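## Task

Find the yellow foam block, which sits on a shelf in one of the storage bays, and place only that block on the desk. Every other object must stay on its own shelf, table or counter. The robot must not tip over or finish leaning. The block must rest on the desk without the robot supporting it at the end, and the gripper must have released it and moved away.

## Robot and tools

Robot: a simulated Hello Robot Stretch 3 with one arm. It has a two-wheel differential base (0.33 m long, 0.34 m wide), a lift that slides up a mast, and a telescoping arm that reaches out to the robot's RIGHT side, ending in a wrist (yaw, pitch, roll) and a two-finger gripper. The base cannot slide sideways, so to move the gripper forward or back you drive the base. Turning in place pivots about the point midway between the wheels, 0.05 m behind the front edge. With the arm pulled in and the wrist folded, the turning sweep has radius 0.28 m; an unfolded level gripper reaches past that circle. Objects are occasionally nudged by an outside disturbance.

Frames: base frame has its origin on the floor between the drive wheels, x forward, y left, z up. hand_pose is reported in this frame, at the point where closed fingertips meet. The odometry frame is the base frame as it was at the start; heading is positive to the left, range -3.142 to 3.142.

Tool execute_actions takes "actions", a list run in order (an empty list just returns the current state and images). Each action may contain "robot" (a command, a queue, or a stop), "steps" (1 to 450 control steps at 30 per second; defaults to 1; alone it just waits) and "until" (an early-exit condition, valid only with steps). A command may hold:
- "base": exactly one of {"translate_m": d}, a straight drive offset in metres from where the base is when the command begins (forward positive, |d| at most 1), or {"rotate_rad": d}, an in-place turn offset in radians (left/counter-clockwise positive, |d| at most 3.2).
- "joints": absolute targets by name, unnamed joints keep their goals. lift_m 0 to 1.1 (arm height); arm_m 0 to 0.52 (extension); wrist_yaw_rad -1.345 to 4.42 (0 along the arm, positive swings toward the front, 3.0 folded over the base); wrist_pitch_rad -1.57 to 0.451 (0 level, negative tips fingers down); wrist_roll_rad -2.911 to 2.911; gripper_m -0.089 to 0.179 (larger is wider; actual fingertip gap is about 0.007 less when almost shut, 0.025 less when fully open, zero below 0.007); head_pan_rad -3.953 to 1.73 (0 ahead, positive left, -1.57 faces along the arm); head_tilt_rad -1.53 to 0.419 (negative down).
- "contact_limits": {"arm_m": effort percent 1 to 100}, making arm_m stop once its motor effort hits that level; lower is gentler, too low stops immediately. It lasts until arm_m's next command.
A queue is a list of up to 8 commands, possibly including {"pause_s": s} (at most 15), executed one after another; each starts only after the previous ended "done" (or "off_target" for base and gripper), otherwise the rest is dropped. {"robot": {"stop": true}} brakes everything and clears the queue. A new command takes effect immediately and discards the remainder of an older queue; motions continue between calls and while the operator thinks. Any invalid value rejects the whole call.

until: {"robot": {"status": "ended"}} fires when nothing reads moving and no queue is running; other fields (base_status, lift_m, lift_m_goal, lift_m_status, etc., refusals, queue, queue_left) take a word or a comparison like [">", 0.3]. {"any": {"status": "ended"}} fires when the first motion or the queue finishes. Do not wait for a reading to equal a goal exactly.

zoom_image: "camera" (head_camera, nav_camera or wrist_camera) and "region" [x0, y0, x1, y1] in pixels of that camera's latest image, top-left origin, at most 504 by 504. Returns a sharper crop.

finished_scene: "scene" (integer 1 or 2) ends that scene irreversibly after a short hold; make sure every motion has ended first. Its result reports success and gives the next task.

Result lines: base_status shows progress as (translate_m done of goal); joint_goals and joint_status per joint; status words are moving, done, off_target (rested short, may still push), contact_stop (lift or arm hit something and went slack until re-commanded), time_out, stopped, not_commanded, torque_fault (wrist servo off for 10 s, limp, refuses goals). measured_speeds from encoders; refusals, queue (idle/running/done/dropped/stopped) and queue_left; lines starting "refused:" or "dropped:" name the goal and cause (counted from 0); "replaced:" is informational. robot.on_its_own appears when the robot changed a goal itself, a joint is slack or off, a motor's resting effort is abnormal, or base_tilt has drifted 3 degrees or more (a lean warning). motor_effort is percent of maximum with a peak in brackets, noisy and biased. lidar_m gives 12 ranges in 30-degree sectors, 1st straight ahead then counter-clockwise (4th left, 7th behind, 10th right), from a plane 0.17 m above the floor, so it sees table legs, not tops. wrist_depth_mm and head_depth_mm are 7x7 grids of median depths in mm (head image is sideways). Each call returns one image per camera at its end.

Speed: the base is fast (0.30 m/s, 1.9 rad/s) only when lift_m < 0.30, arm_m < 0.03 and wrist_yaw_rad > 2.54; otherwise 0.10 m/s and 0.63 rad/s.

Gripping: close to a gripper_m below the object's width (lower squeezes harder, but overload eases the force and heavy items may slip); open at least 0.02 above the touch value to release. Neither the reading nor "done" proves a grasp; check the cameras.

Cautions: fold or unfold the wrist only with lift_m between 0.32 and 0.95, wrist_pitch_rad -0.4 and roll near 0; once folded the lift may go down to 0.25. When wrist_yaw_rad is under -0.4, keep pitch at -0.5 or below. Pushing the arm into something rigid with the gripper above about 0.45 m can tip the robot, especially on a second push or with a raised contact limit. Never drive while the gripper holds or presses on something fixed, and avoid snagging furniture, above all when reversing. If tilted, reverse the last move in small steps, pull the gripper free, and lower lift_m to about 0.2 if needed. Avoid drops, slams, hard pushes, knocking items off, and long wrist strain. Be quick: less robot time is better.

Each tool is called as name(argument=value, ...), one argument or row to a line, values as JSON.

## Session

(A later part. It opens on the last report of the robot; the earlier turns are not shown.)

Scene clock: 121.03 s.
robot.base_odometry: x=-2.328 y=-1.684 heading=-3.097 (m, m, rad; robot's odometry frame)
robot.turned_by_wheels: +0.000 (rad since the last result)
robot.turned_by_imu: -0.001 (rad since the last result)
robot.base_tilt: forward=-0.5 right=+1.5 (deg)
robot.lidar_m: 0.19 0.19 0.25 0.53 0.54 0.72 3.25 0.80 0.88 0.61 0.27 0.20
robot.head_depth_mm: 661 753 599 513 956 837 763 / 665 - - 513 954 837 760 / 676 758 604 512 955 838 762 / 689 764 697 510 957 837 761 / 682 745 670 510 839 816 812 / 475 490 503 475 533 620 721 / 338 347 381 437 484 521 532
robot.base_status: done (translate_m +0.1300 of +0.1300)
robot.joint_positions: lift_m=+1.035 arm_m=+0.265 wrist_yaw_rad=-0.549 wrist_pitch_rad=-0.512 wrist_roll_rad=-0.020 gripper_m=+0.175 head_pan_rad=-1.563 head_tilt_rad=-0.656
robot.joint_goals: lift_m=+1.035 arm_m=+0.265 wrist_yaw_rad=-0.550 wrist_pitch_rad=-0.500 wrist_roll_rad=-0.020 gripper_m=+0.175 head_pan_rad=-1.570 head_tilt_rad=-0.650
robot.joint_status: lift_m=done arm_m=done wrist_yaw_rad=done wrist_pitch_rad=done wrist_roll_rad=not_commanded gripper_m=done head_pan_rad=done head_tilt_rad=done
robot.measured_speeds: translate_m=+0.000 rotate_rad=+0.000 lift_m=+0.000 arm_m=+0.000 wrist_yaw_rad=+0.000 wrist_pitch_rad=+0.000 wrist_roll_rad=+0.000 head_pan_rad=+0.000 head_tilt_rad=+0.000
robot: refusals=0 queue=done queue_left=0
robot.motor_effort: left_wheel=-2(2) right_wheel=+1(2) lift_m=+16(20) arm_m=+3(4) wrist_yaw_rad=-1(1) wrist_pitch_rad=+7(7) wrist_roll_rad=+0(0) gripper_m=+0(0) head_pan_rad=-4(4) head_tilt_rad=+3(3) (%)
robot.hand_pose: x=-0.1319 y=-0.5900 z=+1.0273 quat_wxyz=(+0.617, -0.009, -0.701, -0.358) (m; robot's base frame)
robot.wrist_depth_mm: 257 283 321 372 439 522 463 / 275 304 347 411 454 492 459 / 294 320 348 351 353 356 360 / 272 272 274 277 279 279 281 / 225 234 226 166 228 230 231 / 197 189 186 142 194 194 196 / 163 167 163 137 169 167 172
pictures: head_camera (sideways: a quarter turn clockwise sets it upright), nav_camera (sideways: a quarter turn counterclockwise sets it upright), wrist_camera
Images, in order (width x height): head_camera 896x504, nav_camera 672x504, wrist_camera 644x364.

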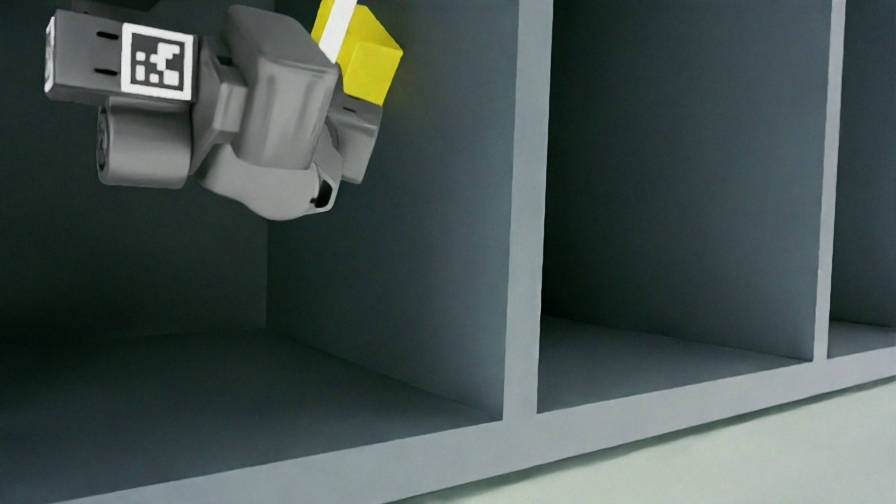

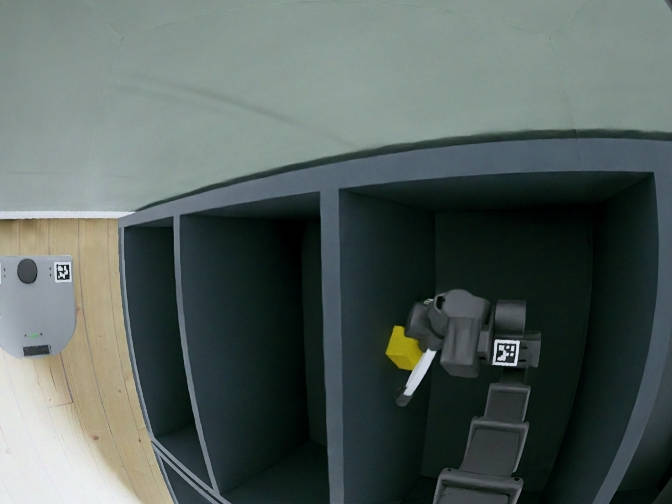

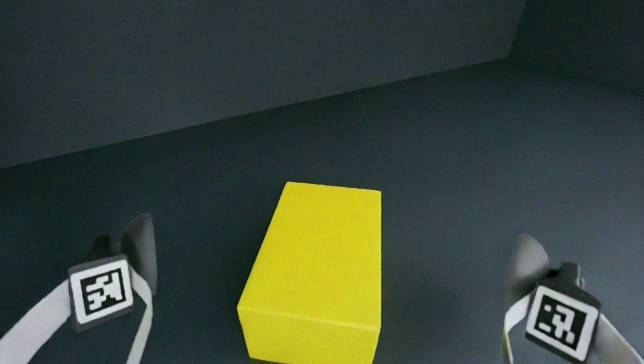

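execute_actions(
  actions=[
    {"robot":[{"base":{"translate_m":0.012},"joints":{"lift_m":1.005}},{"joints":{"gripper_m":0.08}}],"steps":450,"until":{"robot":{"status":"ended"}}},
  ],
)

Scene clock: 138.80 s.
robot.base_odometry: x=-2.340 y=-1.685 heading=-3.097 (m, m, rad; robot's odometry frame)
robot.turned_by_wheels: +0.000 (rad since the last result)
robot.turned_by_imu: -0.001 (rad since the last result)
robot.base_tilt: forward=-0.4 right=+1.5 (deg)
robot.lidar_m: 0.17 0.18 0.24 0.53 0.54 0.72 3.27 0.82 0.89 0.55 0.26 0.18
robot.head_depth_mm: 679 - 599 513 956 839 763 / 681 - - 504 959 837 762 / 685 751 - 512 957 836 761 / 687 764 694 511 956 835 761 / 670 744 660 509 762 797 811 / 431 443 457 464 524 606 701 / 309 337 375 428 476 487 497
robot.base_status: done (translate_m +0.0120 of +0.0120)
robot.joint_positions: lift_m=+1.005 arm_m=+0.265 wrist_yaw_rad=-0.549 wrist_pitch_rad=-0.469 wrist_roll_rad=-0.019 gripper_m=+0.080 head_pan_rad=-1.563 head_tilt_rad=-0.656
robot.joint_goals: lift_m=+1.005 arm_m=+0.265 wrist_yaw_rad=-0.550 wrist_pitch_rad=-0.500 wrist_roll_rad=-0.019 gripper_m=+0.080 head_pan_rad=-1.570 head_tilt_rad=-0.650
robot.joint_status: lift_m=done arm_m=done wrist_yaw_rad=done wrist_pitch_rad=done wrist_roll_rad=not_commanded gripper_m=done head_pan_rad=done head_tilt_rad=done
robot.measured_speeds: translate_m=+0.000 rotate_rad=+0.000 lift_m=+0.000 arm_m=+0.000 wrist_yaw_rad=+0.000 wrist_pitch_rad=+0.000 wrist_roll_rad=+0.000 head_pan_rad=+0.000 head_tilt_rad=+0.000
robot: refusals=0 queue=done queue_left=0
robot.motor_effort: left_wheel=-1(4) right_wheel=-1(7) lift_m=+14(16) arm_m=+3(3) wrist_yaw_rad=-1(0) wrist_pitch_rad=-18(18) wrist_roll_rad=+0(1) gripper_m=-3(87) head_pan_rad=-4(4) head_tilt_rad=+3(2) (%)
robot.hand_pose: x=-0.1351 y=-0.5953 z=+1.0067 quat_wxyz=(+0.624, -0.025, -0.700, -0.345) (m; robot's base frame)
robot.wrist_depth_mm: 255 279 318 366 430 523 469 / 271 301 342 401 447 491 456 / 286 306 326 329 332 336 338 / 246 248 250 173 242 255 257 / 199 202 210 140 149 206 207 / 169 172 129 123 119 173 173 / 145 146 147 139 140 148 149
pictures: head_camera (sideways: a quarter turn clockwise sets it upright), nav_camera (sideways: a quarter turn counterclockwise sets it upright), wrist_camera
Images, in order (width x height): head_camera 896x504, nav_camera 672x504, wrist_camera 644x364.

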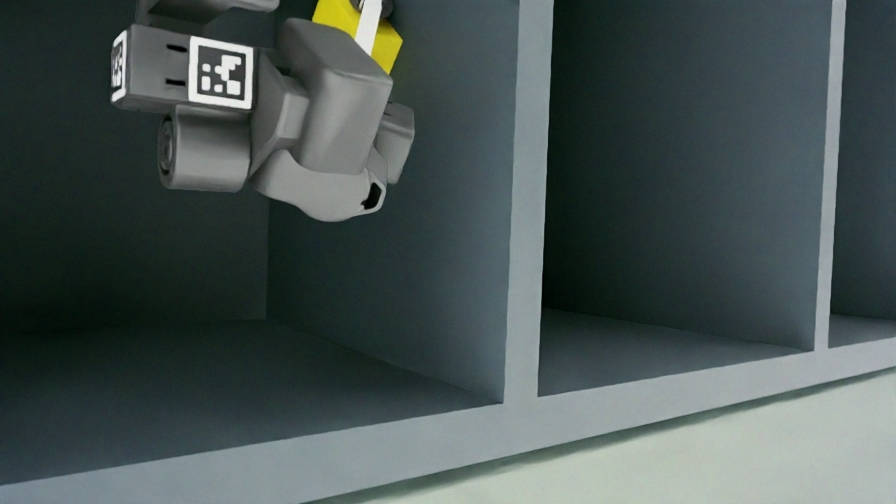

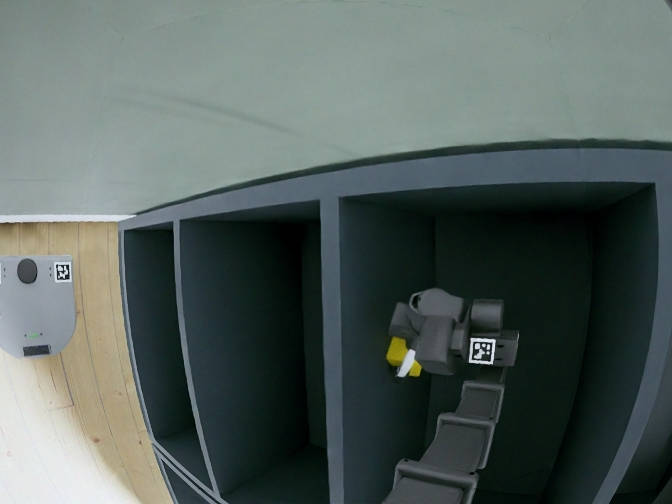

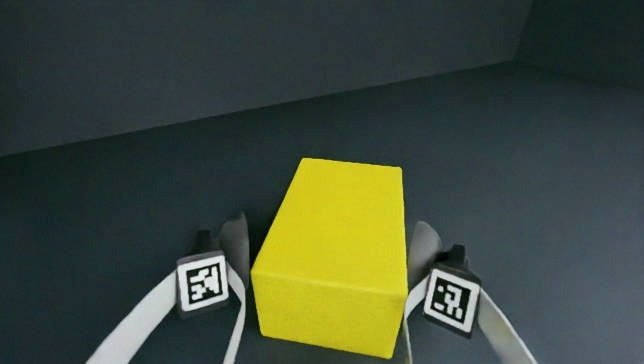

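execute_actions(
  actions=[
    {"robot":[{"joints":{"lift_m":1.017}},{"joints":{"gripper_m":0.015}},{"joints":{"lift_m":1.05}},{"joints":{"arm_m":0.0,"head_pan_rad":-2.9,"head_tilt_rad":-0.8}},{"base":{"translate_m":-0.25},"joints":{"lift_m":0.9,"wrist_pitch_rad":-0.4}}],"steps":450,"until":{"robot":{"status":"ended"}}},
  ],
)

Scene clock: 156.27 s.
robot.base_odometry: x=-2.090 y=-1.674 heading=-3.097 (m, m, rad; robot's odometry frame)
robot.turned_by_wheels: +0.000 (rad since the last result)
robot.turned_by_imu: -0.002 (rad since the last result)
robot.base_tilt: forward=-0.4 right=+1.5 (deg)
robot.lidar_m: 0.42 0.44 0.54 0.52 0.53 0.71 3.00 0.62 0.64 0.85 0.55 0.44
robot.head_depth_mm: 2794 2997 2316 1980 - - - / 2899 3122 2343 1847 1533 1377 - / 3013 3123 2344 1851 1541 - - / 1312 1509 1767 1805 1539 - - / 1104 1488 1357 1636 1504 - 1092 / 1097 846 1357 1086 1043 - 1109 / 1097 717 699 766 855 - 1101
robot.base_status: done (translate_m -0.2500 of -0.2500)
robot.joint_positions: lift_m=+0.900 arm_m=+0.003 wrist_yaw_rad=-0.549 wrist_pitch_rad=-0.417 wrist_roll_rad=-0.019 gripper_m=+0.019 head_pan_rad=-2.893 head_tilt_rad=-0.790
robot.joint_goals: lift_m=+0.900 arm_m=+0.000 wrist_yaw_rad=-0.550 wrist_pitch_rad=-0.400 wrist_roll_rad=-0.019 gripper_m=+0.018 head_pan_rad=-2.900 head_tilt_rad=-0.800
robot.joint_status: lift_m=done arm_m=done wrist_yaw_rad=done wrist_pitch_rad=done wrist_roll_rad=not_commanded gripper_m=done head_pan_rad=done head_tilt_rad=done
robot.measured_speeds: translate_m=+0.000 rotate_rad=+0.000 lift_m=+0.000 arm_m=+0.000 wrist_yaw_rad=+0.000 wrist_pitch_rad=+0.000 wrist_roll_rad=+0.000 head_pan_rad=+0.000 head_tilt_rad=+0.000
robot: refusals=0 queue=done queue_left=0
robot.motor_effort: left_wheel=-2(7) right_wheel=+2(1) lift_m=+16(22) arm_m=-4(6) wrist_yaw_rad=-1(2) wrist_pitch_rad=+10(19) wrist_roll_rad=+0(0) gripper_m=-19(94) head_pan_rad=-5(50) head_tilt_rad=-4(17) (%)
robot.hand_pose: x=-0.1387 y=-0.3393 z=+0.9130 quat_wxyz=(+0.633, -0.043, -0.699, -0.329) (m; robot's base frame)
robot.wrist_depth_mm: 359 372 387 397 409 341 326 / 167 169 173 188 231 288 375 / 137 151 175 140 449 385 - / 525 595 676 133 472 428 954 / 567 640 685 127 308 471 840 / 583 611 570 125 122 620 - / 519 521 523 525 525 - -
pictures: head_camera (sideways: a quarter turn clockwise sets it upright), nav_camera (sideways: a quarter turn counterclockwise sets it upright), wrist_camera
Images, in order (width x height): head_camera 896x504, nav_camera 672x504, wrist_camera 644x364.

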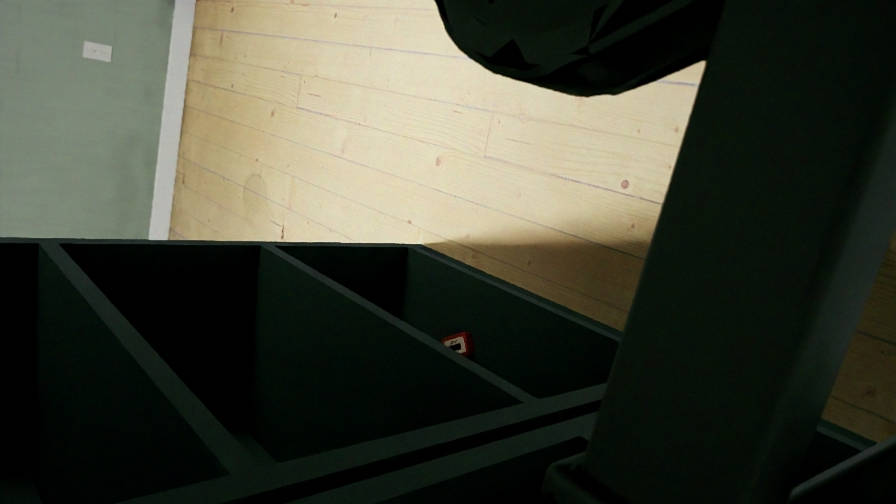

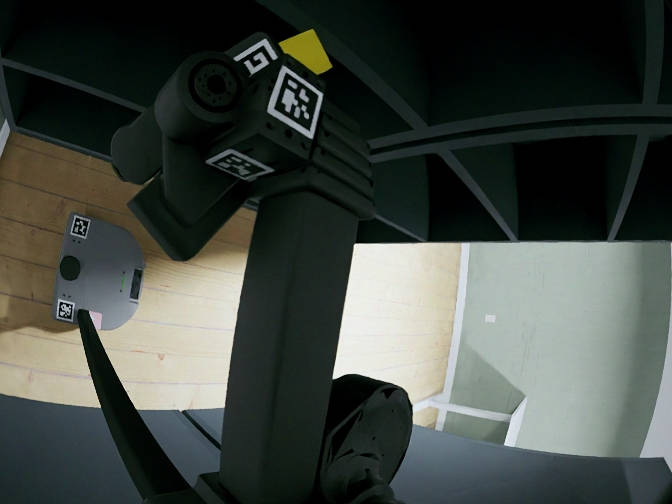

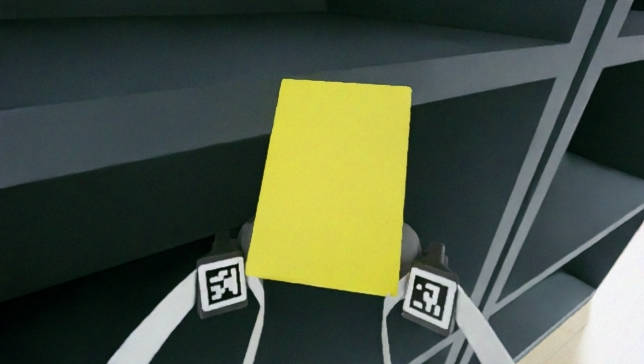

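execute_actions(
  actions=[
    {"robot":[{"joints":{"lift_m":0.72}},{"joints":{"wrist_yaw_rad":2.7}},{"joints":{"lift_m":0.29},"base":{"translate_m":-0.3}}],"steps":450,"until":{"robot":{"status":"ended"}}},
  ],
)

execute_actions(
  actions=[
    {"robot":[{"base":{"translate_m":-1}},{"base":{"translate_m":-0.6},"joints":{"head_pan_rad":0,"head_tilt_rad":-0.6}},{"base":{"rotate_rad":1.55}}],"steps":450,"until":{"robot":{"status":"ended"}}},
  ],
)

Scene clock: 175.17 s.
robot.base_odometry: x=-1.790 y=-1.660 heading=-3.097 (m, m, rad; robot's odometry frame)
robot.turned_by_wheels: +0.000 (rad since the last result)
robot.turned_by_imu: -0.002 (rad since the last result)
robot.base_tilt: forward=-0.5 right=+1.5 (deg)
robot.lidar_m: 0.72 0.74 0.53 0.51 0.52 0.70 2.77 1.19 0.44 0.58 0.89 0.76
robot.head_depth_mm: 2520 2814 2310 1851 1539 1322 1145 / 2621 2875 2345 1846 1541 1315 1171 / 2687 2956 2316 1865 1542 1312 1152 / 2772 2979 2320 1855 1537 1312 1148 / 1011 1158 1312 1604 1490 1319 1151 / 1010 1162 1312 1118 1413 1257 1150 / 1024 756 1352 1082 924 1215 1039
robot.base_status: done (translate_m -0.3000 of -0.3000)
robot.joint_positions: lift_m=+0.290 arm_m=+0.003 wrist_yaw_rad=+2.698 wrist_pitch_rad=-0.417 wrist_roll_rad=-0.019 gripper_m=+0.019 head_pan_rad=-2.893 head_tilt_rad=-0.790
robot.joint_goals: lift_m=+0.290 arm_m=+0.000 wrist_yaw_rad=+2.700 wrist_pitch_rad=-0.400 wrist_roll_rad=-0.019 gripper_m=+0.018 head_pan_rad=-2.900 head_tilt_rad=-0.800
robot.joint_status: lift_m=done arm_m=done wrist_yaw_rad=done wrist_pitch_rad=done wrist_roll_rad=not_commanded gripper_m=done head_pan_rad=done head_tilt_rad=done
robot.measured_speeds: translate_m=+0.000 rotate_rad=+0.000 lift_m=+0.000 arm_m=+0.000 wrist_yaw_rad=+0.000 wrist_pitch_rad=+0.000 wrist_roll_rad=+0.000 head_pan_rad=+0.000 head_tilt_rad=+0.000
robot: refusals=0 queue=done queue_left=0
robot.motor_effort: left_wheel=-2(6) right_wheel=+2(3) lift_m=+17(17) arm_m=-4(4) wrist_yaw_rad=+1(3) wrist_pitch_rad=+10(11) wrist_roll_rad=+0(0) gripper_m=-19(19) head_pan_rad=-4(4) head_tilt_rad=-3(4) (%)
robot.hand_pose: x=+0.0751 y=+0.0549 z=+0.3030 quat_wxyz=(+0.295, +0.701, -0.006, +0.650) (m; robot's base frame)
robot.wrist_depth_mm: 409 444 490 549 621 672 545 / 437 475 531 563 669 707 560 / 470 505 571 140 739 746 573 / 504 550 607 133 724 729 591 / - 579 601 127 356 639 591 / - 525 483 125 122 525 533 / 426 - - 443 446 449 449
pictures: head_camera (sideways: a quarter turn clockwise sets it upright), nav_camera (sideways: a quarter turn counterclockwise sets it upright), wrist_camera
Images, in order (width x height): head_camera 896x504, nav_camera 672x504, wrist_camera 644x364.

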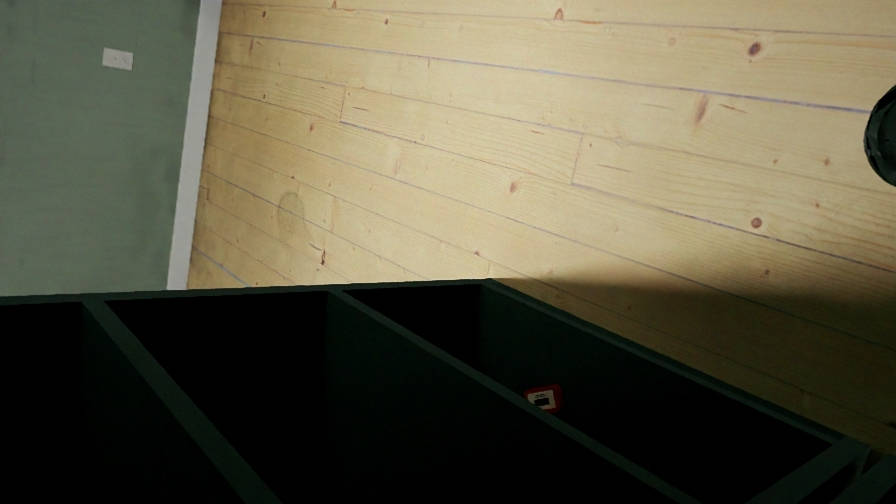

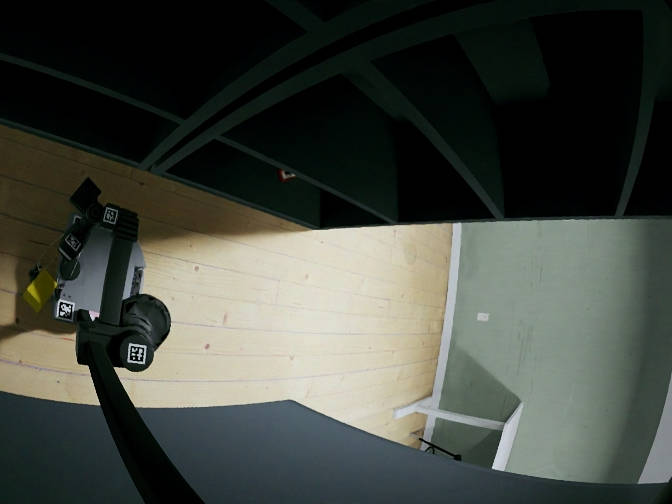

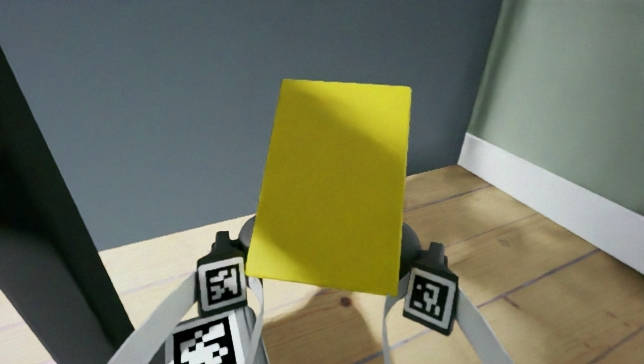

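Scene clock: 185.97 s.
robot.base_odometry: x=-0.192 y=-1.589 heading=-1.547 (m, m, rad; robot's odometry frame)
robot.turned_by_wheels: +1.550 (rad since the last result)
robot.turned_by_imu: +1.552 (rad since the last result)
robot.base_tilt: forward=-0.4 right=+1.5 (deg)
robot.lidar_m: 1.99 1.46 1.25 1.46 1.49 1.90 2.31 0.68 0.64 1.43 0.69 0.64
robot.head_depth_mm: 2080 2302 2544 2353 1808 1279 1191 / 2087 2298 2533 2369 1822 1472 1247 / 2069 2276 2574 2353 1818 1482 1241 / 2065 2309 2166 2243 1816 1488 1233 / 2071 2271 2302 2257 1804 1475 1236 / 2067 2264 2536 2342 1810 1469 1234 / 2072 2272 2544 2295 1794 1468 1236
robot.base_status: done (rotate_rad +1.5499 of +1.5500)
robot.joint_positions: lift_m=+0.290 arm_m=+0.003 wrist_yaw_rad=+2.699 wrist_pitch_rad=-0.417 wrist_roll_rad=-0.019 gripper_m=+0.019 head_pan_rad=-0.007 head_tilt_rad=-0.606
robot.joint_goals: lift_m=+0.290 arm_m=+0.000 wrist_yaw_rad=+2.700 wrist_pitch_rad=-0.400 wrist_roll_rad=-0.019 gripper_m=+0.018 head_pan_rad=+0.000 head_tilt_rad=-0.600
robot.joint_status: lift_m=done arm_m=done wrist_yaw_rad=done wrist_pitch_rad=done wrist_roll_rad=not_commanded gripper_m=done head_pan_rad=done head_tilt_rad=done
robot.measured_speeds: translate_m=+0.000 rotate_rad=+0.000 lift_m=+0.000 arm_m=+0.000 wrist_yaw_rad=+0.000 wrist_pitch_rad=+0.000 wrist_roll_rad=+0.000 head_pan_rad=+0.000 head_tilt_rad=+0.000
robot: refusals=0 queue=done queue_left=0
robot.motor_effort: left_wheel=-2(9) right_wheel=+2(9) lift_m=+17(17) arm_m=-4(4) wrist_yaw_rad=+1(1) wrist_pitch_rad=+10(10) wrist_roll_rad=+0(0) gripper_m=-19(20) head_pan_rad=+4(51) head_tilt_rad=+2(19) (%)
robot.hand_pose: x=+0.0750 y=+0.0549 z=+0.3029 quat_wxyz=(+0.295, +0.701, -0.006, +0.650) (m; robot's base frame)
robot.wrist_depth_mm: - - - - - - - / - - - - - - - / - - - 140 959 - - / 803 777 784 134 725 811 808 / - 626 598 127 358 631 634 / - 530 486 125 122 529 529 / 426 - - 447 449 449 445
pictures: head_camera (sideways: a quarter turn clockwise sets it upright), nav_camera (sideways: a quarter turn counterclockwise sets it upright), wrist_camera
Images, in order (width x height): head_camera 896x504, nav_camera 672x504, wrist_camera 644x364.

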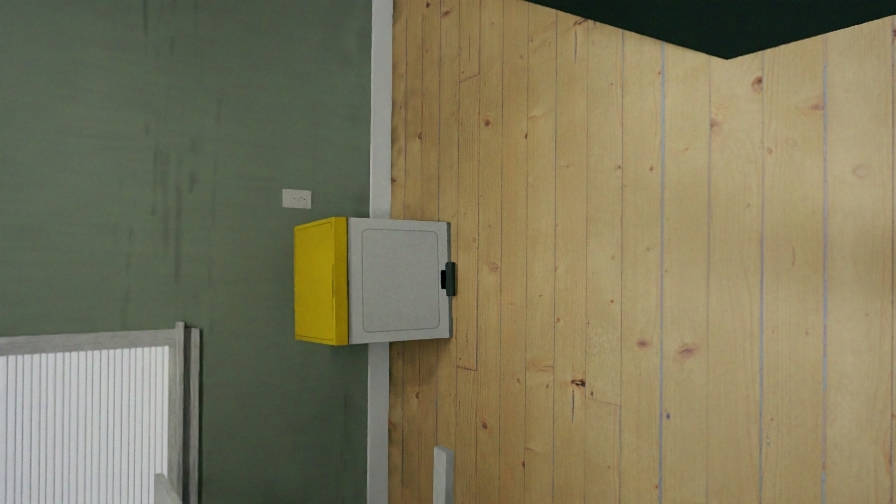

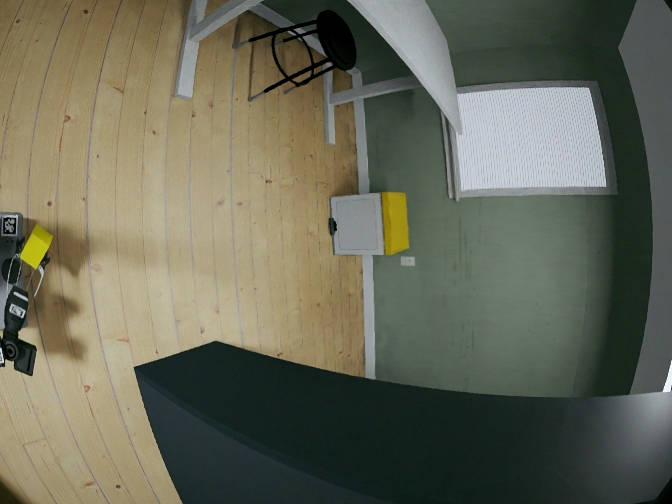

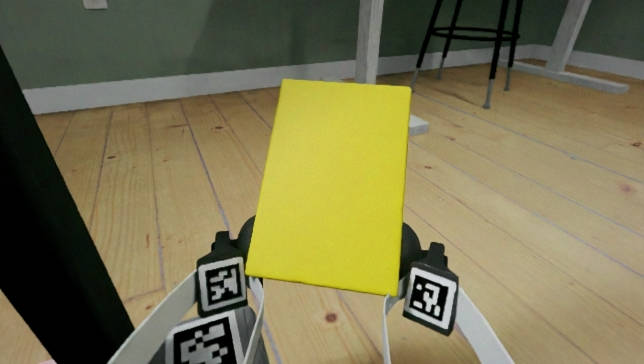

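execute_actions(
  actions=[
    {"robot":[{"base":{"translate_m":1}},{"base":{"translate_m":0.3},"joints":{"head_pan_rad":-1.57}},{"base":{"rotate_rad":-3.13}},{"joints":{"lift_m":0.9}},{"joints":{"wrist_yaw_rad":0.6}},{"joints":{"lift_m":1.09,"wrist_yaw_rad":0.3}}],"steps":450,"until":{"robot":{"status":"ended"}}},
    {"steps":450,"until":{"robot":{"status":"ended"}}},
  ],
)

Scene clock: 213.90 s.
robot.base_odometry: x=-0.161 y=-2.888 heading=+1.606 (m, m, rad; robot's odometry frame)
robot.turned_by_wheels: -3.130 (rad since the last result)
robot.turned_by_imu: -3.145 (rad since the last result)
robot.base_tilt: forward=-0.5 right=+1.4 (deg)
robot.lidar_m: 1.79 0.52 0.52 1.30 1.73 1.24 0.71 0.72 1.28 0.90 1.21 2.12
robot.head_depth_mm: - - - - - - 1217 / - - - - - - 1245 / 1288 1375 - - - 1424 1244 / 1292 1389 - 330 1448 1439 1244 / 1294 1386 783 329 1757 1472 1239 / 1298 1383 886 1828 1807 1476 1234 / 1313 1388 884 1728 1595 1431 1235
robot.base_status: done (rotate_rad -3.1299 of -3.1300)
robot.joint_positions: lift_m=+1.090 arm_m=+0.003 wrist_yaw_rad=+0.302 wrist_pitch_rad=-0.417 wrist_roll_rad=-0.019 gripper_m=+0.019 head_pan_rad=-1.563 head_tilt_rad=-0.605
robot.joint_goals: lift_m=+1.090 arm_m=+0.000 wrist_yaw_rad=+0.300 wrist_pitch_rad=-0.400 wrist_roll_rad=-0.019 gripper_m=+0.018 head_pan_rad=-1.570 head_tilt_rad=-0.600
robot.joint_status: lift_m=done arm_m=done wrist_yaw_rad=done wrist_pitch_rad=done wrist_roll_rad=not_commanded gripper_m=done head_pan_rad=done head_tilt_rad=done
robot.measured_speeds: translate_m=+0.000 rotate_rad=+0.000 lift_m=+0.000 arm_m=+0.000 wrist_yaw_rad=+0.000 wrist_pitch_rad=+0.000 wrist_roll_rad=+0.000 head_pan_rad=+0.000 head_tilt_rad=+0.000
robot: refusals=0 queue=done queue_left=0
robot.motor_effort: left_wheel=+2(10) right_wheel=-2(8) lift_m=+21(22) arm_m=-4(5) wrist_yaw_rad=-1(1) wrist_pitch_rad=+10(10) wrist_roll_rad=+0(0) gripper_m=-19(19) head_pan_rad=-3(50) head_tilt_rad=+1(3) (%)
robot.hand_pose: x=+0.0452 y=-0.3623 z=+1.1026 quat_wxyz=(+0.713, +0.249, -0.655, -0.039) (m; robot's base frame)
robot.wrist_depth_mm: - - - - - - 945 / - - - - - - - / - - 696 140 618 721 722 / - - - 133 527 525 527 / - - - 127 533 - - / - - - 125 122 - - / - - - - - - -
pictures: head_camera (sideways: a quarter turn clockwise sets it upright), nav_camera (sideways: a quarter turn counterclockwise sets it upright), wrist_camera
Images, in order (width x height): head_camera 896x504, nav_camera 672x504, wrist_camera 644x364.

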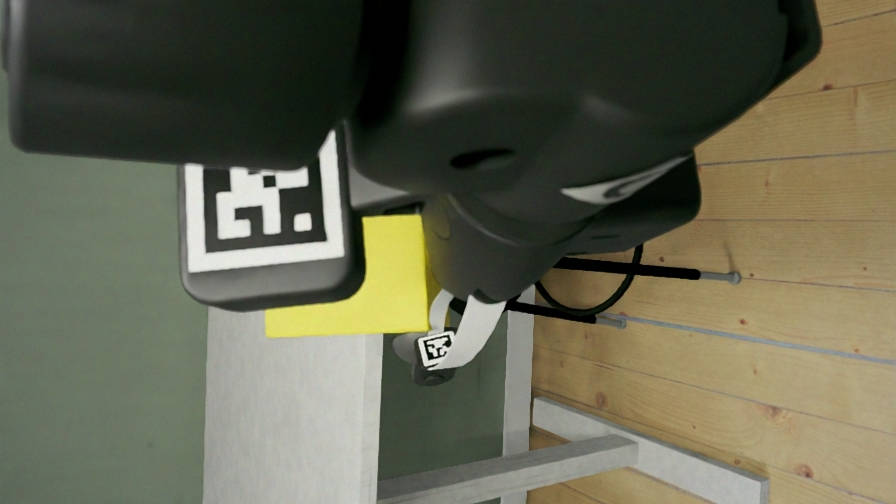

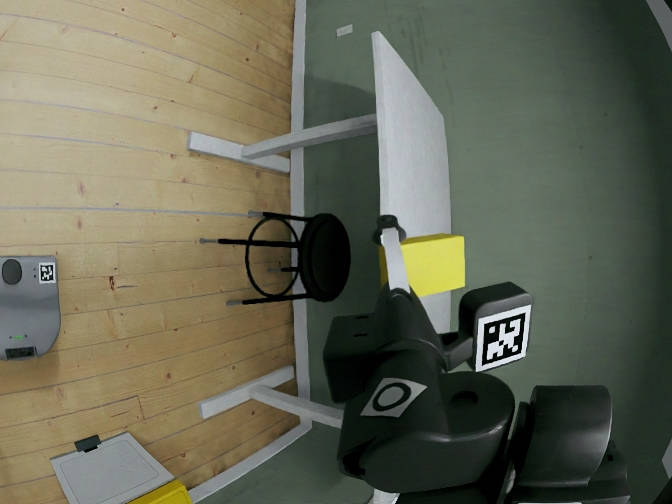

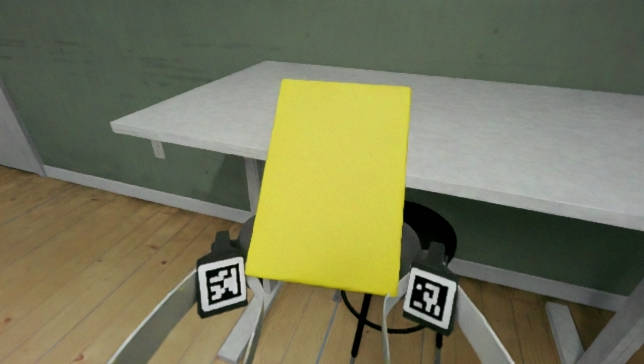

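execute_actions(
  actions=[
    {"robot":[{"joints":{"arm_m":0.515,"wrist_yaw_rad":0,"lift_m":1.1}},{"joints":{"wrist_pitch_rad":-0.72}}],"steps":450,"until":{"robot":{"status":"ended"}}},
  ],
)

Scene clock: 230.73 s.
robot.base_odometry: x=-0.161 y=-2.888 heading=+1.606 (m, m, rad; robot's odometry frame)
robot.turned_by_wheels: +0.000 (rad since the last result)
robot.turned_by_imu: -0.001 (rad since the last result)
robot.base_tilt: forward=-0.5 right=+1.5 (deg)
robot.lidar_m: 1.79 0.52 0.52 1.31 1.73 1.23 0.71 0.72 1.28 0.90 1.21 2.12
robot.head_depth_mm: 1295 1365 903 1757 1814 1478 1249 / - 1372 902 1771 1824 1476 1243 / 1290 1317 843 1342 1655 1477 1243 / 1289 1384 890 1332 1643 1477 1234 / 1294 1387 889 1760 1754 1467 1237 / 1299 1390 885 1808 1796 1472 1239 / 1304 1377 881 1720 1597 1428 1237
robot.base_status: done (rotate_rad -3.1299 of -3.1300)
robot.joint_positions: lift_m=+1.099 arm_m=+0.515 wrist_yaw_rad=+0.001 wrist_pitch_rad=-0.731 wrist_roll_rad=-0.019 gripper_m=+0.019 head_pan_rad=-1.563 head_tilt_rad=-0.605
robot.joint_goals: lift_m=+1.100 arm_m=+0.515 wrist_yaw_rad=+0.000 wrist_pitch_rad=-0.720 wrist_roll_rad=-0.019 gripper_m=+0.018 head_pan_rad=-1.570 head_tilt_rad=-0.600
robot.joint_status: lift_m=done arm_m=done wrist_yaw_rad=done wrist_pitch_rad=done wrist_roll_rad=not_commanded gripper_m=done head_pan_rad=done head_tilt_rad=done
robot.measured_speeds: translate_m=+0.000 rotate_rad=+0.000 lift_m=+0.000 arm_m=+0.000 wrist_yaw_rad=+0.000 wrist_pitch_rad=+0.000 wrist_roll_rad=+0.000 head_pan_rad=+0.000 head_tilt_rad=+0.000
robot: refusals=0 queue=done queue_left=0
robot.motor_effort: left_wheel=+1(1) right_wheel=-3(3) lift_m=+21(21) arm_m=+3(2) wrist_yaw_rad=+0(2) wrist_pitch_rad=+7(10) wrist_roll_rad=+0(0) gripper_m=-19(19) head_pan_rad=-4(4) head_tilt_rad=+3(2) (%)
robot.hand_pose: x=-0.0214 y=-0.8343 z=+1.0489 quat_wxyz=(+0.667, +0.256, -0.654, -0.250) (m; robot's base frame)
robot.wrist_depth_mm: 558 552 546 551 549 555 544 / 450 450 447 446 447 445 441 / 375 375 375 140 352 373 375 / 324 327 323 133 307 321 324 / 284 285 278 127 200 283 282 / 254 255 244 126 122 253 253 / 231 229 229 229 229 229 229
pictures: head_camera (sideways: a quarter turn clockwise sets it upright), nav_camera (sideways: a quarter turn counterclockwise sets it upright), wrist_camera
Images, in order (width x height): head_camera 896x504, nav_camera 672x504, wrist_camera 644x364.

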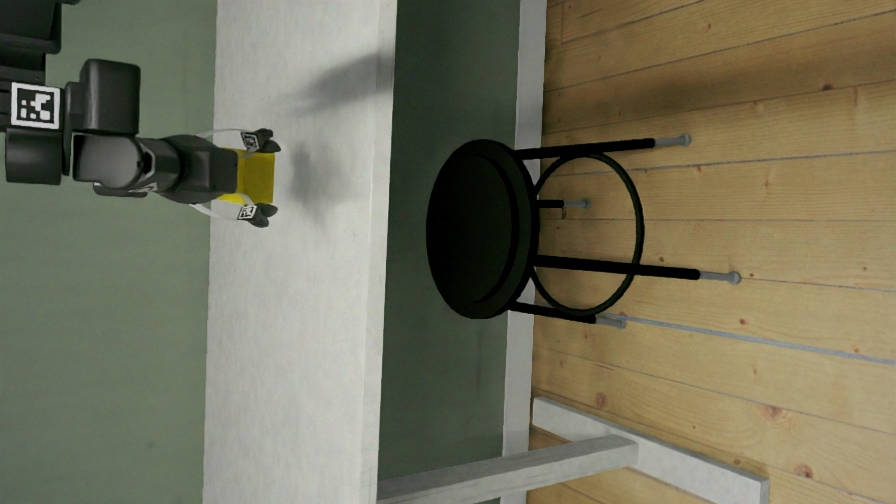

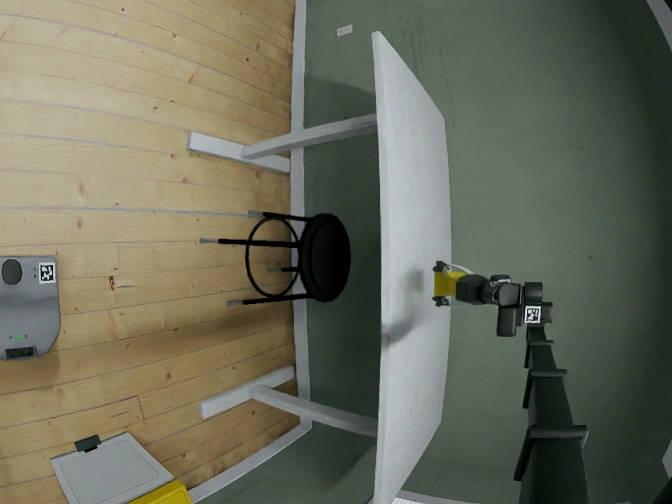

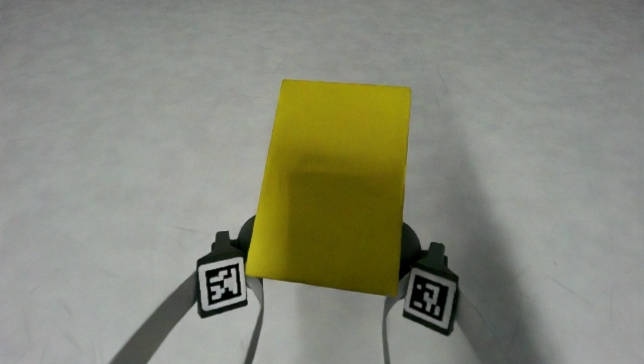

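execute_actions(
  actions=[
    {"robot":{"joints":{"wrist_pitch_rad":-1.05,"arm_m":0.52}},"steps":450,"until":{"robot":{"status":"ended"}}},
  ],
)

Scene clock: 243.70 s.
robot.base_odometry: x=-0.161 y=-2.888 heading=+1.606 (m, m, rad; robot's odometry frame)
robot.turned_by_wheels: +0.000 (rad since the last result)
robot.turned_by_imu: -0.001 (rad since the last result)
robot.base_tilt: forward=-0.5 right=+1.5 (deg)
robot.lidar_m: 1.79 0.52 0.52 1.30 1.73 1.23 0.71 0.72 1.28 0.90 1.20 2.13
robot.head_depth_mm: 1292 1366 906 1755 1826 1488 1245 / - 1367 897 1768 1811 1477 1241 / 1286 - 777 1349 1655 1478 1245 / 1292 1385 893 1333 1648 1478 1238 / 1295 1382 890 1765 1758 1477 1236 / 1307 1381 883 1813 1815 1474 1238 / 1309 1382 878 1719 1590 1433 1239
robot.base_status: done (rotate_rad -3.1299 of -3.1300)
robot.joint_positions: lift_m=+1.099 arm_m=+0.520 wrist_yaw_rad=+0.001 wrist_pitch_rad=-1.055 wrist_roll_rad=-0.019 gripper_m=+0.019 head_pan_rad=-1.563 head_tilt_rad=-0.605
robot.joint_goals: lift_m=+1.100 arm_m=+0.520 wrist_yaw_rad=+0.000 wrist_pitch_rad=-1.050 wrist_roll_rad=-0.019 gripper_m=+0.018 head_pan_rad=-1.570 head_tilt_rad=-0.600
robot.joint_status: lift_m=done arm_m=done wrist_yaw_rad=done wrist_pitch_rad=done wrist_roll_rad=not_commanded gripper_m=done head_pan_rad=done head_tilt_rad=done
robot.measured_speeds: translate_m=+0.000 rotate_rad=+0.000 lift_m=+0.000 arm_m=+0.000 wrist_yaw_rad=+0.000 wrist_pitch_rad=+0.000 wrist_roll_rad=+0.000 head_pan_rad=+0.000 head_tilt_rad=+0.000
robot: refusals=0 queue=done queue_left=0
robot.motor_effort: left_wheel=+1(1) right_wheel=-4(2) lift_m=+20(21) arm_m=+3(2) wrist_yaw_rad=+0(1) wrist_pitch_rad=+3(7) wrist_roll_rad=+0(0) gripper_m=-20(19) head_pan_rad=-4(4) head_tilt_rad=+3(2) (%)
robot.hand_pose: x=-0.0215 y=-0.7701 z=+1.0031 quat_wxyz=(+0.617, +0.360, -0.605, -0.353) (m; robot's base frame)
robot.wrist_depth_mm: 300 296 295 292 289 285 284 / 277 274 271 270 267 265 263 / 257 255 254 140 242 247 246 / 241 239 236 133 227 232 229 / 225 223 219 127 170 217 216 / 214 213 203 125 122 205 203 / - - - - - - -
pictures: head_camera (sideways: a quarter turn clockwise sets it upright), nav_camera (sideways: a quarter turn counterclockwise sets it upright), wrist_camera
Images, in order (width x height): head_camera 896x504, nav_camera 672x504, wrist_camera 644x364.

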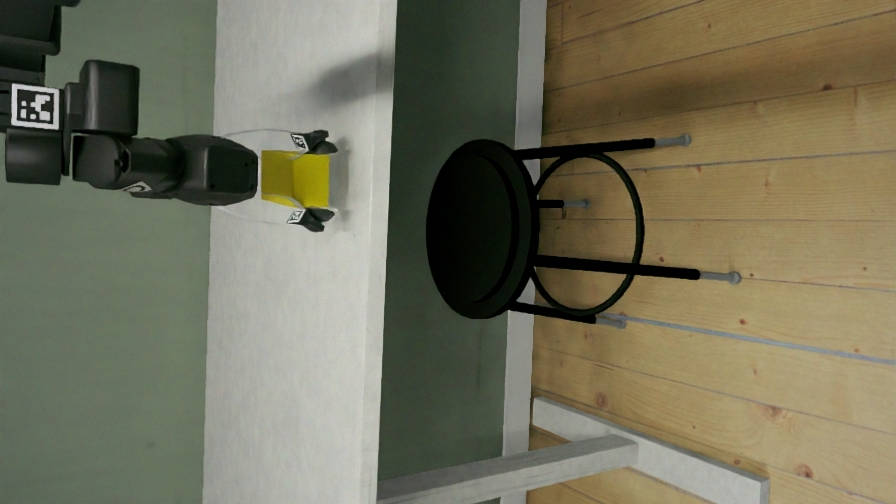

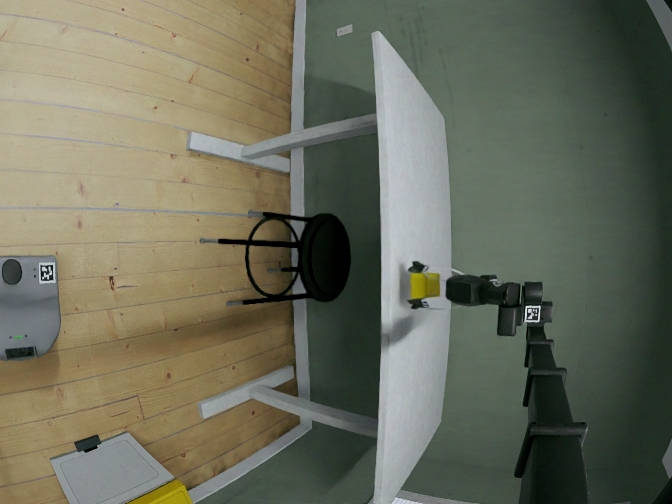

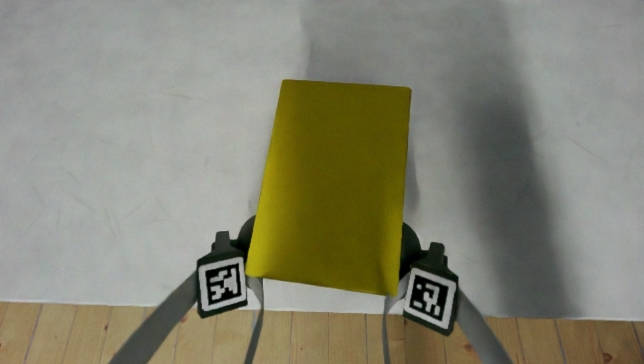

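execute_actions(
  actions=[
    {"robot":{"joints":{"lift_m":1.06}},"steps":450,"until":{"robot":{"status":"ended"}}},
  ],
)

Scene clock: 249.23 s.
robot.base_odometry: x=-0.161 y=-2.888 heading=+1.606 (m, m, rad; robot's odometry frame)
robot.turned_by_wheels: +0.000 (rad since the last result)
robot.turned_by_imu: -0.001 (rad since the last result)
robot.base_tilt: forward=-0.5 right=+1.4 (deg)
robot.lidar_m: 1.79 0.52 0.52 1.30 1.73 1.24 0.71 0.72 1.28 0.90 1.20 2.12
robot.head_depth_mm: 1241 1376 902 1766 1811 1481 1253 / 1245 1363 900 1769 1833 1479 1245 / 1269 1374 770 1338 1650 1481 1246 / 1302 1380 893 1336 1660 1474 1242 / 1296 1395 892 1780 1756 1466 1239 / 1307 1390 885 1815 1799 1464 1243 / 1315 1389 884 1738 1598 1438 1233
robot.base_status: done (rotate_rad -3.1299 of -3.1300)
robot.joint_positions: lift_m=+1.061 arm_m=+0.520 wrist_yaw_rad=+0.001 wrist_pitch_rad=-1.052 wrist_roll_rad=-0.019 gripper_m=+0.019 head_pan_rad=-1.563 head_tilt_rad=-0.605
robot.joint_goals: lift_m=+1.061 arm_m=+0.520 wrist_yaw_rad=+0.000 wrist_pitch_rad=-1.050 wrist_roll_rad=-0.019 gripper_m=+0.018 head_pan_rad=-1.570 head_tilt_rad=-0.600
robot.joint_status: lift_m=contact_stop arm_m=done wrist_yaw_rad=done wrist_pitch_rad=done wrist_roll_rad=not_commanded gripper_m=done head_pan_rad=done head_tilt_rad=done
robot.measured_speeds: translate_m=+0.000 rotate_rad=+0.000 lift_m=+0.005 arm_m=+0.000 wrist_yaw_rad=+0.000 wrist_pitch_rad=+0.000 wrist_roll_rad=+0.000 head_pan_rad=+0.000 head_tilt_rad=+0.000
robot: refusals=0 queue=dropped queue_left=0
robot.on_its_own: lift_m is slack since a contact_stop, until your next command for it
robot.motor_effort: left_wheel=+0(1) right_wheel=-2(3) lift_m=+14(22) arm_m=+3(3) wrist_yaw_rad=-1(0) wrist_pitch_rad=+1(4) wrist_roll_rad=+0(0) gripper_m=-19(19) head_pan_rad=-4(4) head_tilt_rad=+2(2) (%)
robot.hand_pose: x=-0.0215 y=-0.7707 z=+0.9657 quat_wxyz=(+0.618, +0.359, -0.605, -0.352) (m; robot's base frame)
robot.wrist_depth_mm: 255 252 250 247 245 243 241 / 234 232 230 228 226 223 222 / 217 216 213 141 204 209 207 / 202 201 199 133 191 195 193 / 190 189 187 127 127 183 182 / 181 179 172 171 122 173 171 / - - - - - 980 971
pictures: head_camera (sideways: a quarter turn clockwise sets it upright), nav_camera (sideways: a quarter turn counterclockwise sets it upright), wrist_camera
Images, in order (width x height): head_camera 896x504, nav_camera 672x504, wrist_camera 644x364.

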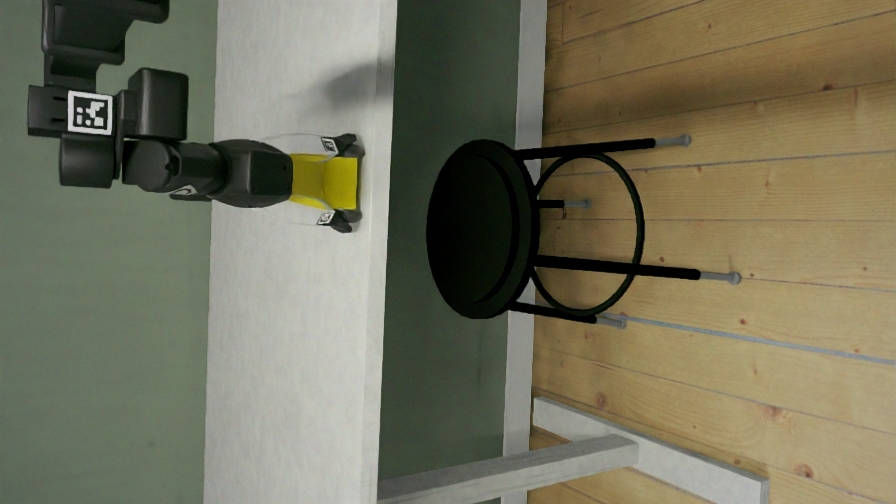

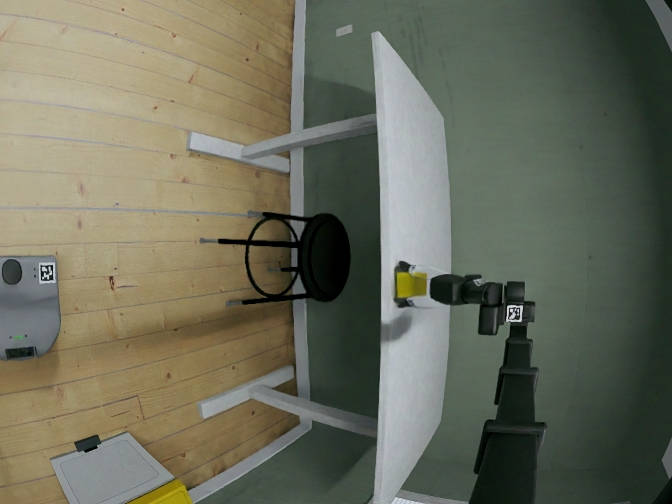

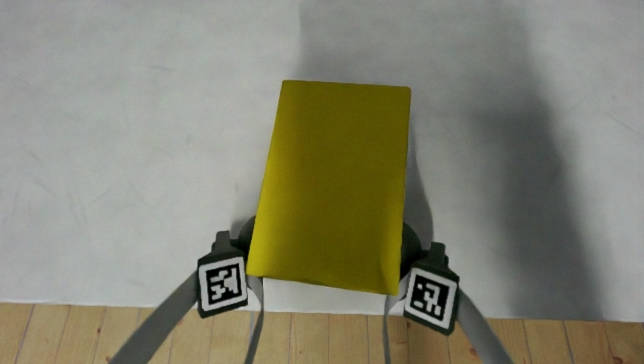

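execute_actions(
  actions=[
    {"robot":[{"joints":{"lift_m":1.065,"gripper_m":0.14}},{"joints":{"lift_m":1.1}},{"joints":{"arm_m":0.1}}],"steps":450,"until":{"robot":{"status":"ended"}}},
  ],
)

Scene clock: 261.30 s.
robot.base_odometry: x=-0.161 y=-2.888 heading=+1.606 (m, m, rad; robot's odometry frame)
robot.turned_by_wheels: +0.000 (rad since the last result)
robot.turned_by_imu: -0.001 (rad since the last result)
robot.base_tilt: forward=-0.5 right=+1.5 (deg)
robot.lidar_m: 1.80 0.52 0.52 1.30 1.73 1.24 0.71 0.72 1.28 0.90 1.20 2.12
robot.head_depth_mm: - - - 1767 1877 1475 1250 / - - - - 1690 1481 1242 / 1290 1377 - - 1700 1475 1241 / 1297 1380 894 1417 1641 1480 1241 / 1300 1392 888 1764 1746 1473 1241 / 1309 1385 886 1819 1804 1467 1242 / 1309 1382 884 1729 1606 1431 1243
robot.base_status: done (rotate_rad -3.1299 of -3.1300)
robot.joint_positions: lift_m=+1.099 arm_m=+0.100 wrist_yaw_rad=+0.000 wrist_pitch_rad=-1.055 wrist_roll_rad=-0.019 gripper_m=+0.140 head_pan_rad=-1.563 head_tilt_rad=-0.605
robot.joint_goals: lift_m=+1.100 arm_m=+0.100 wrist_yaw_rad=+0.000 wrist_pitch_rad=-1.050 wrist_roll_rad=-0.019 gripper_m=+0.140 head_pan_rad=-1.570 head_tilt_rad=-0.600
robot.joint_status: lift_m=done arm_m=done wrist_yaw_rad=done wrist_pitch_rad=done wrist_roll_rad=not_commanded gripper_m=done head_pan_rad=done head_tilt_rad=done
robot.measured_speeds: translate_m=+0.000 rotate_rad=+0.000 lift_m=+0.000 arm_m=+0.000 wrist_yaw_rad=+0.000 wrist_pitch_rad=+0.000 wrist_roll_rad=+0.000 head_pan_rad=+0.000 head_tilt_rad=+0.000
robot: refusals=0 queue=done queue_left=0
robot.motor_effort: left_wheel=+1(1) right_wheel=-2(1) lift_m=+21(20) arm_m=-4(5) wrist_yaw_rad=+0(0) wrist_pitch_rad=+3(4) wrist_roll_rad=+0(0) gripper_m=+0(83) head_pan_rad=-4(4) head_tilt_rad=+3(1) (%)
robot.hand_pose: x=-0.0216 y=-0.3506 z=+1.0030 quat_wxyz=(+0.617, +0.360, -0.605, -0.353) (m; robot's base frame)
robot.wrist_depth_mm: - - - 813 - - - / - - - - - - - / - - - - - - - / - - - - - - - / - - - - - - - / - - - - - - - / - - - - - - 734
pictures: head_camera (sideways: a quarter turn clockwise sets it upright), nav_camera (sideways: a quarter turn counterclockwise sets it upright), wrist_camera
Images, in order (width x height): head_camera 896x504, nav_camera 672x504, wrist_camera 644x364.

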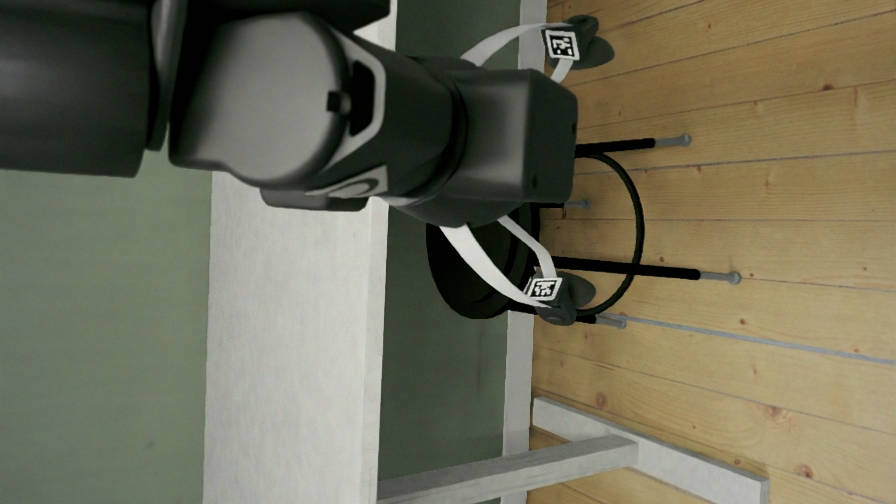

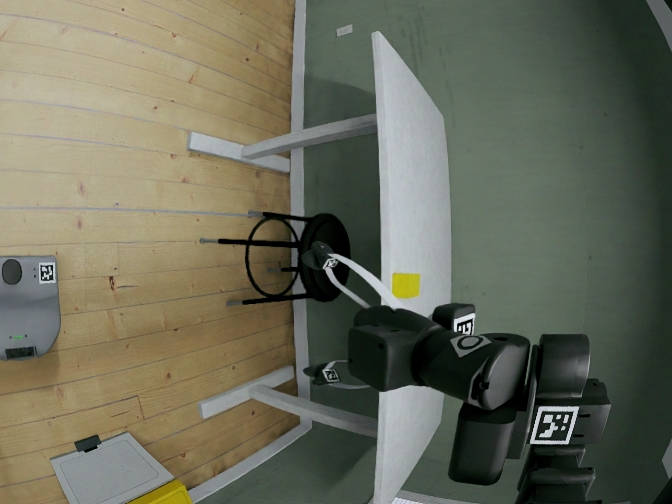

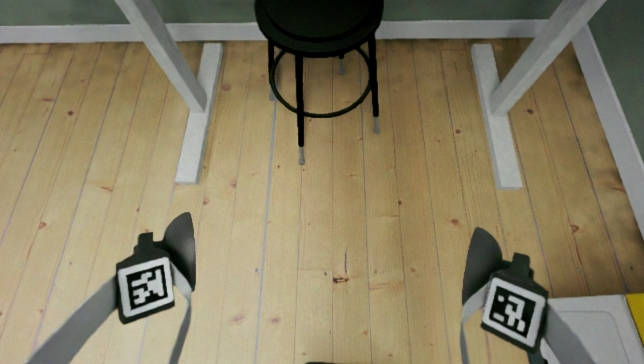

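finished_scene(
  scene=1,
)

The scene is finished: the task was done.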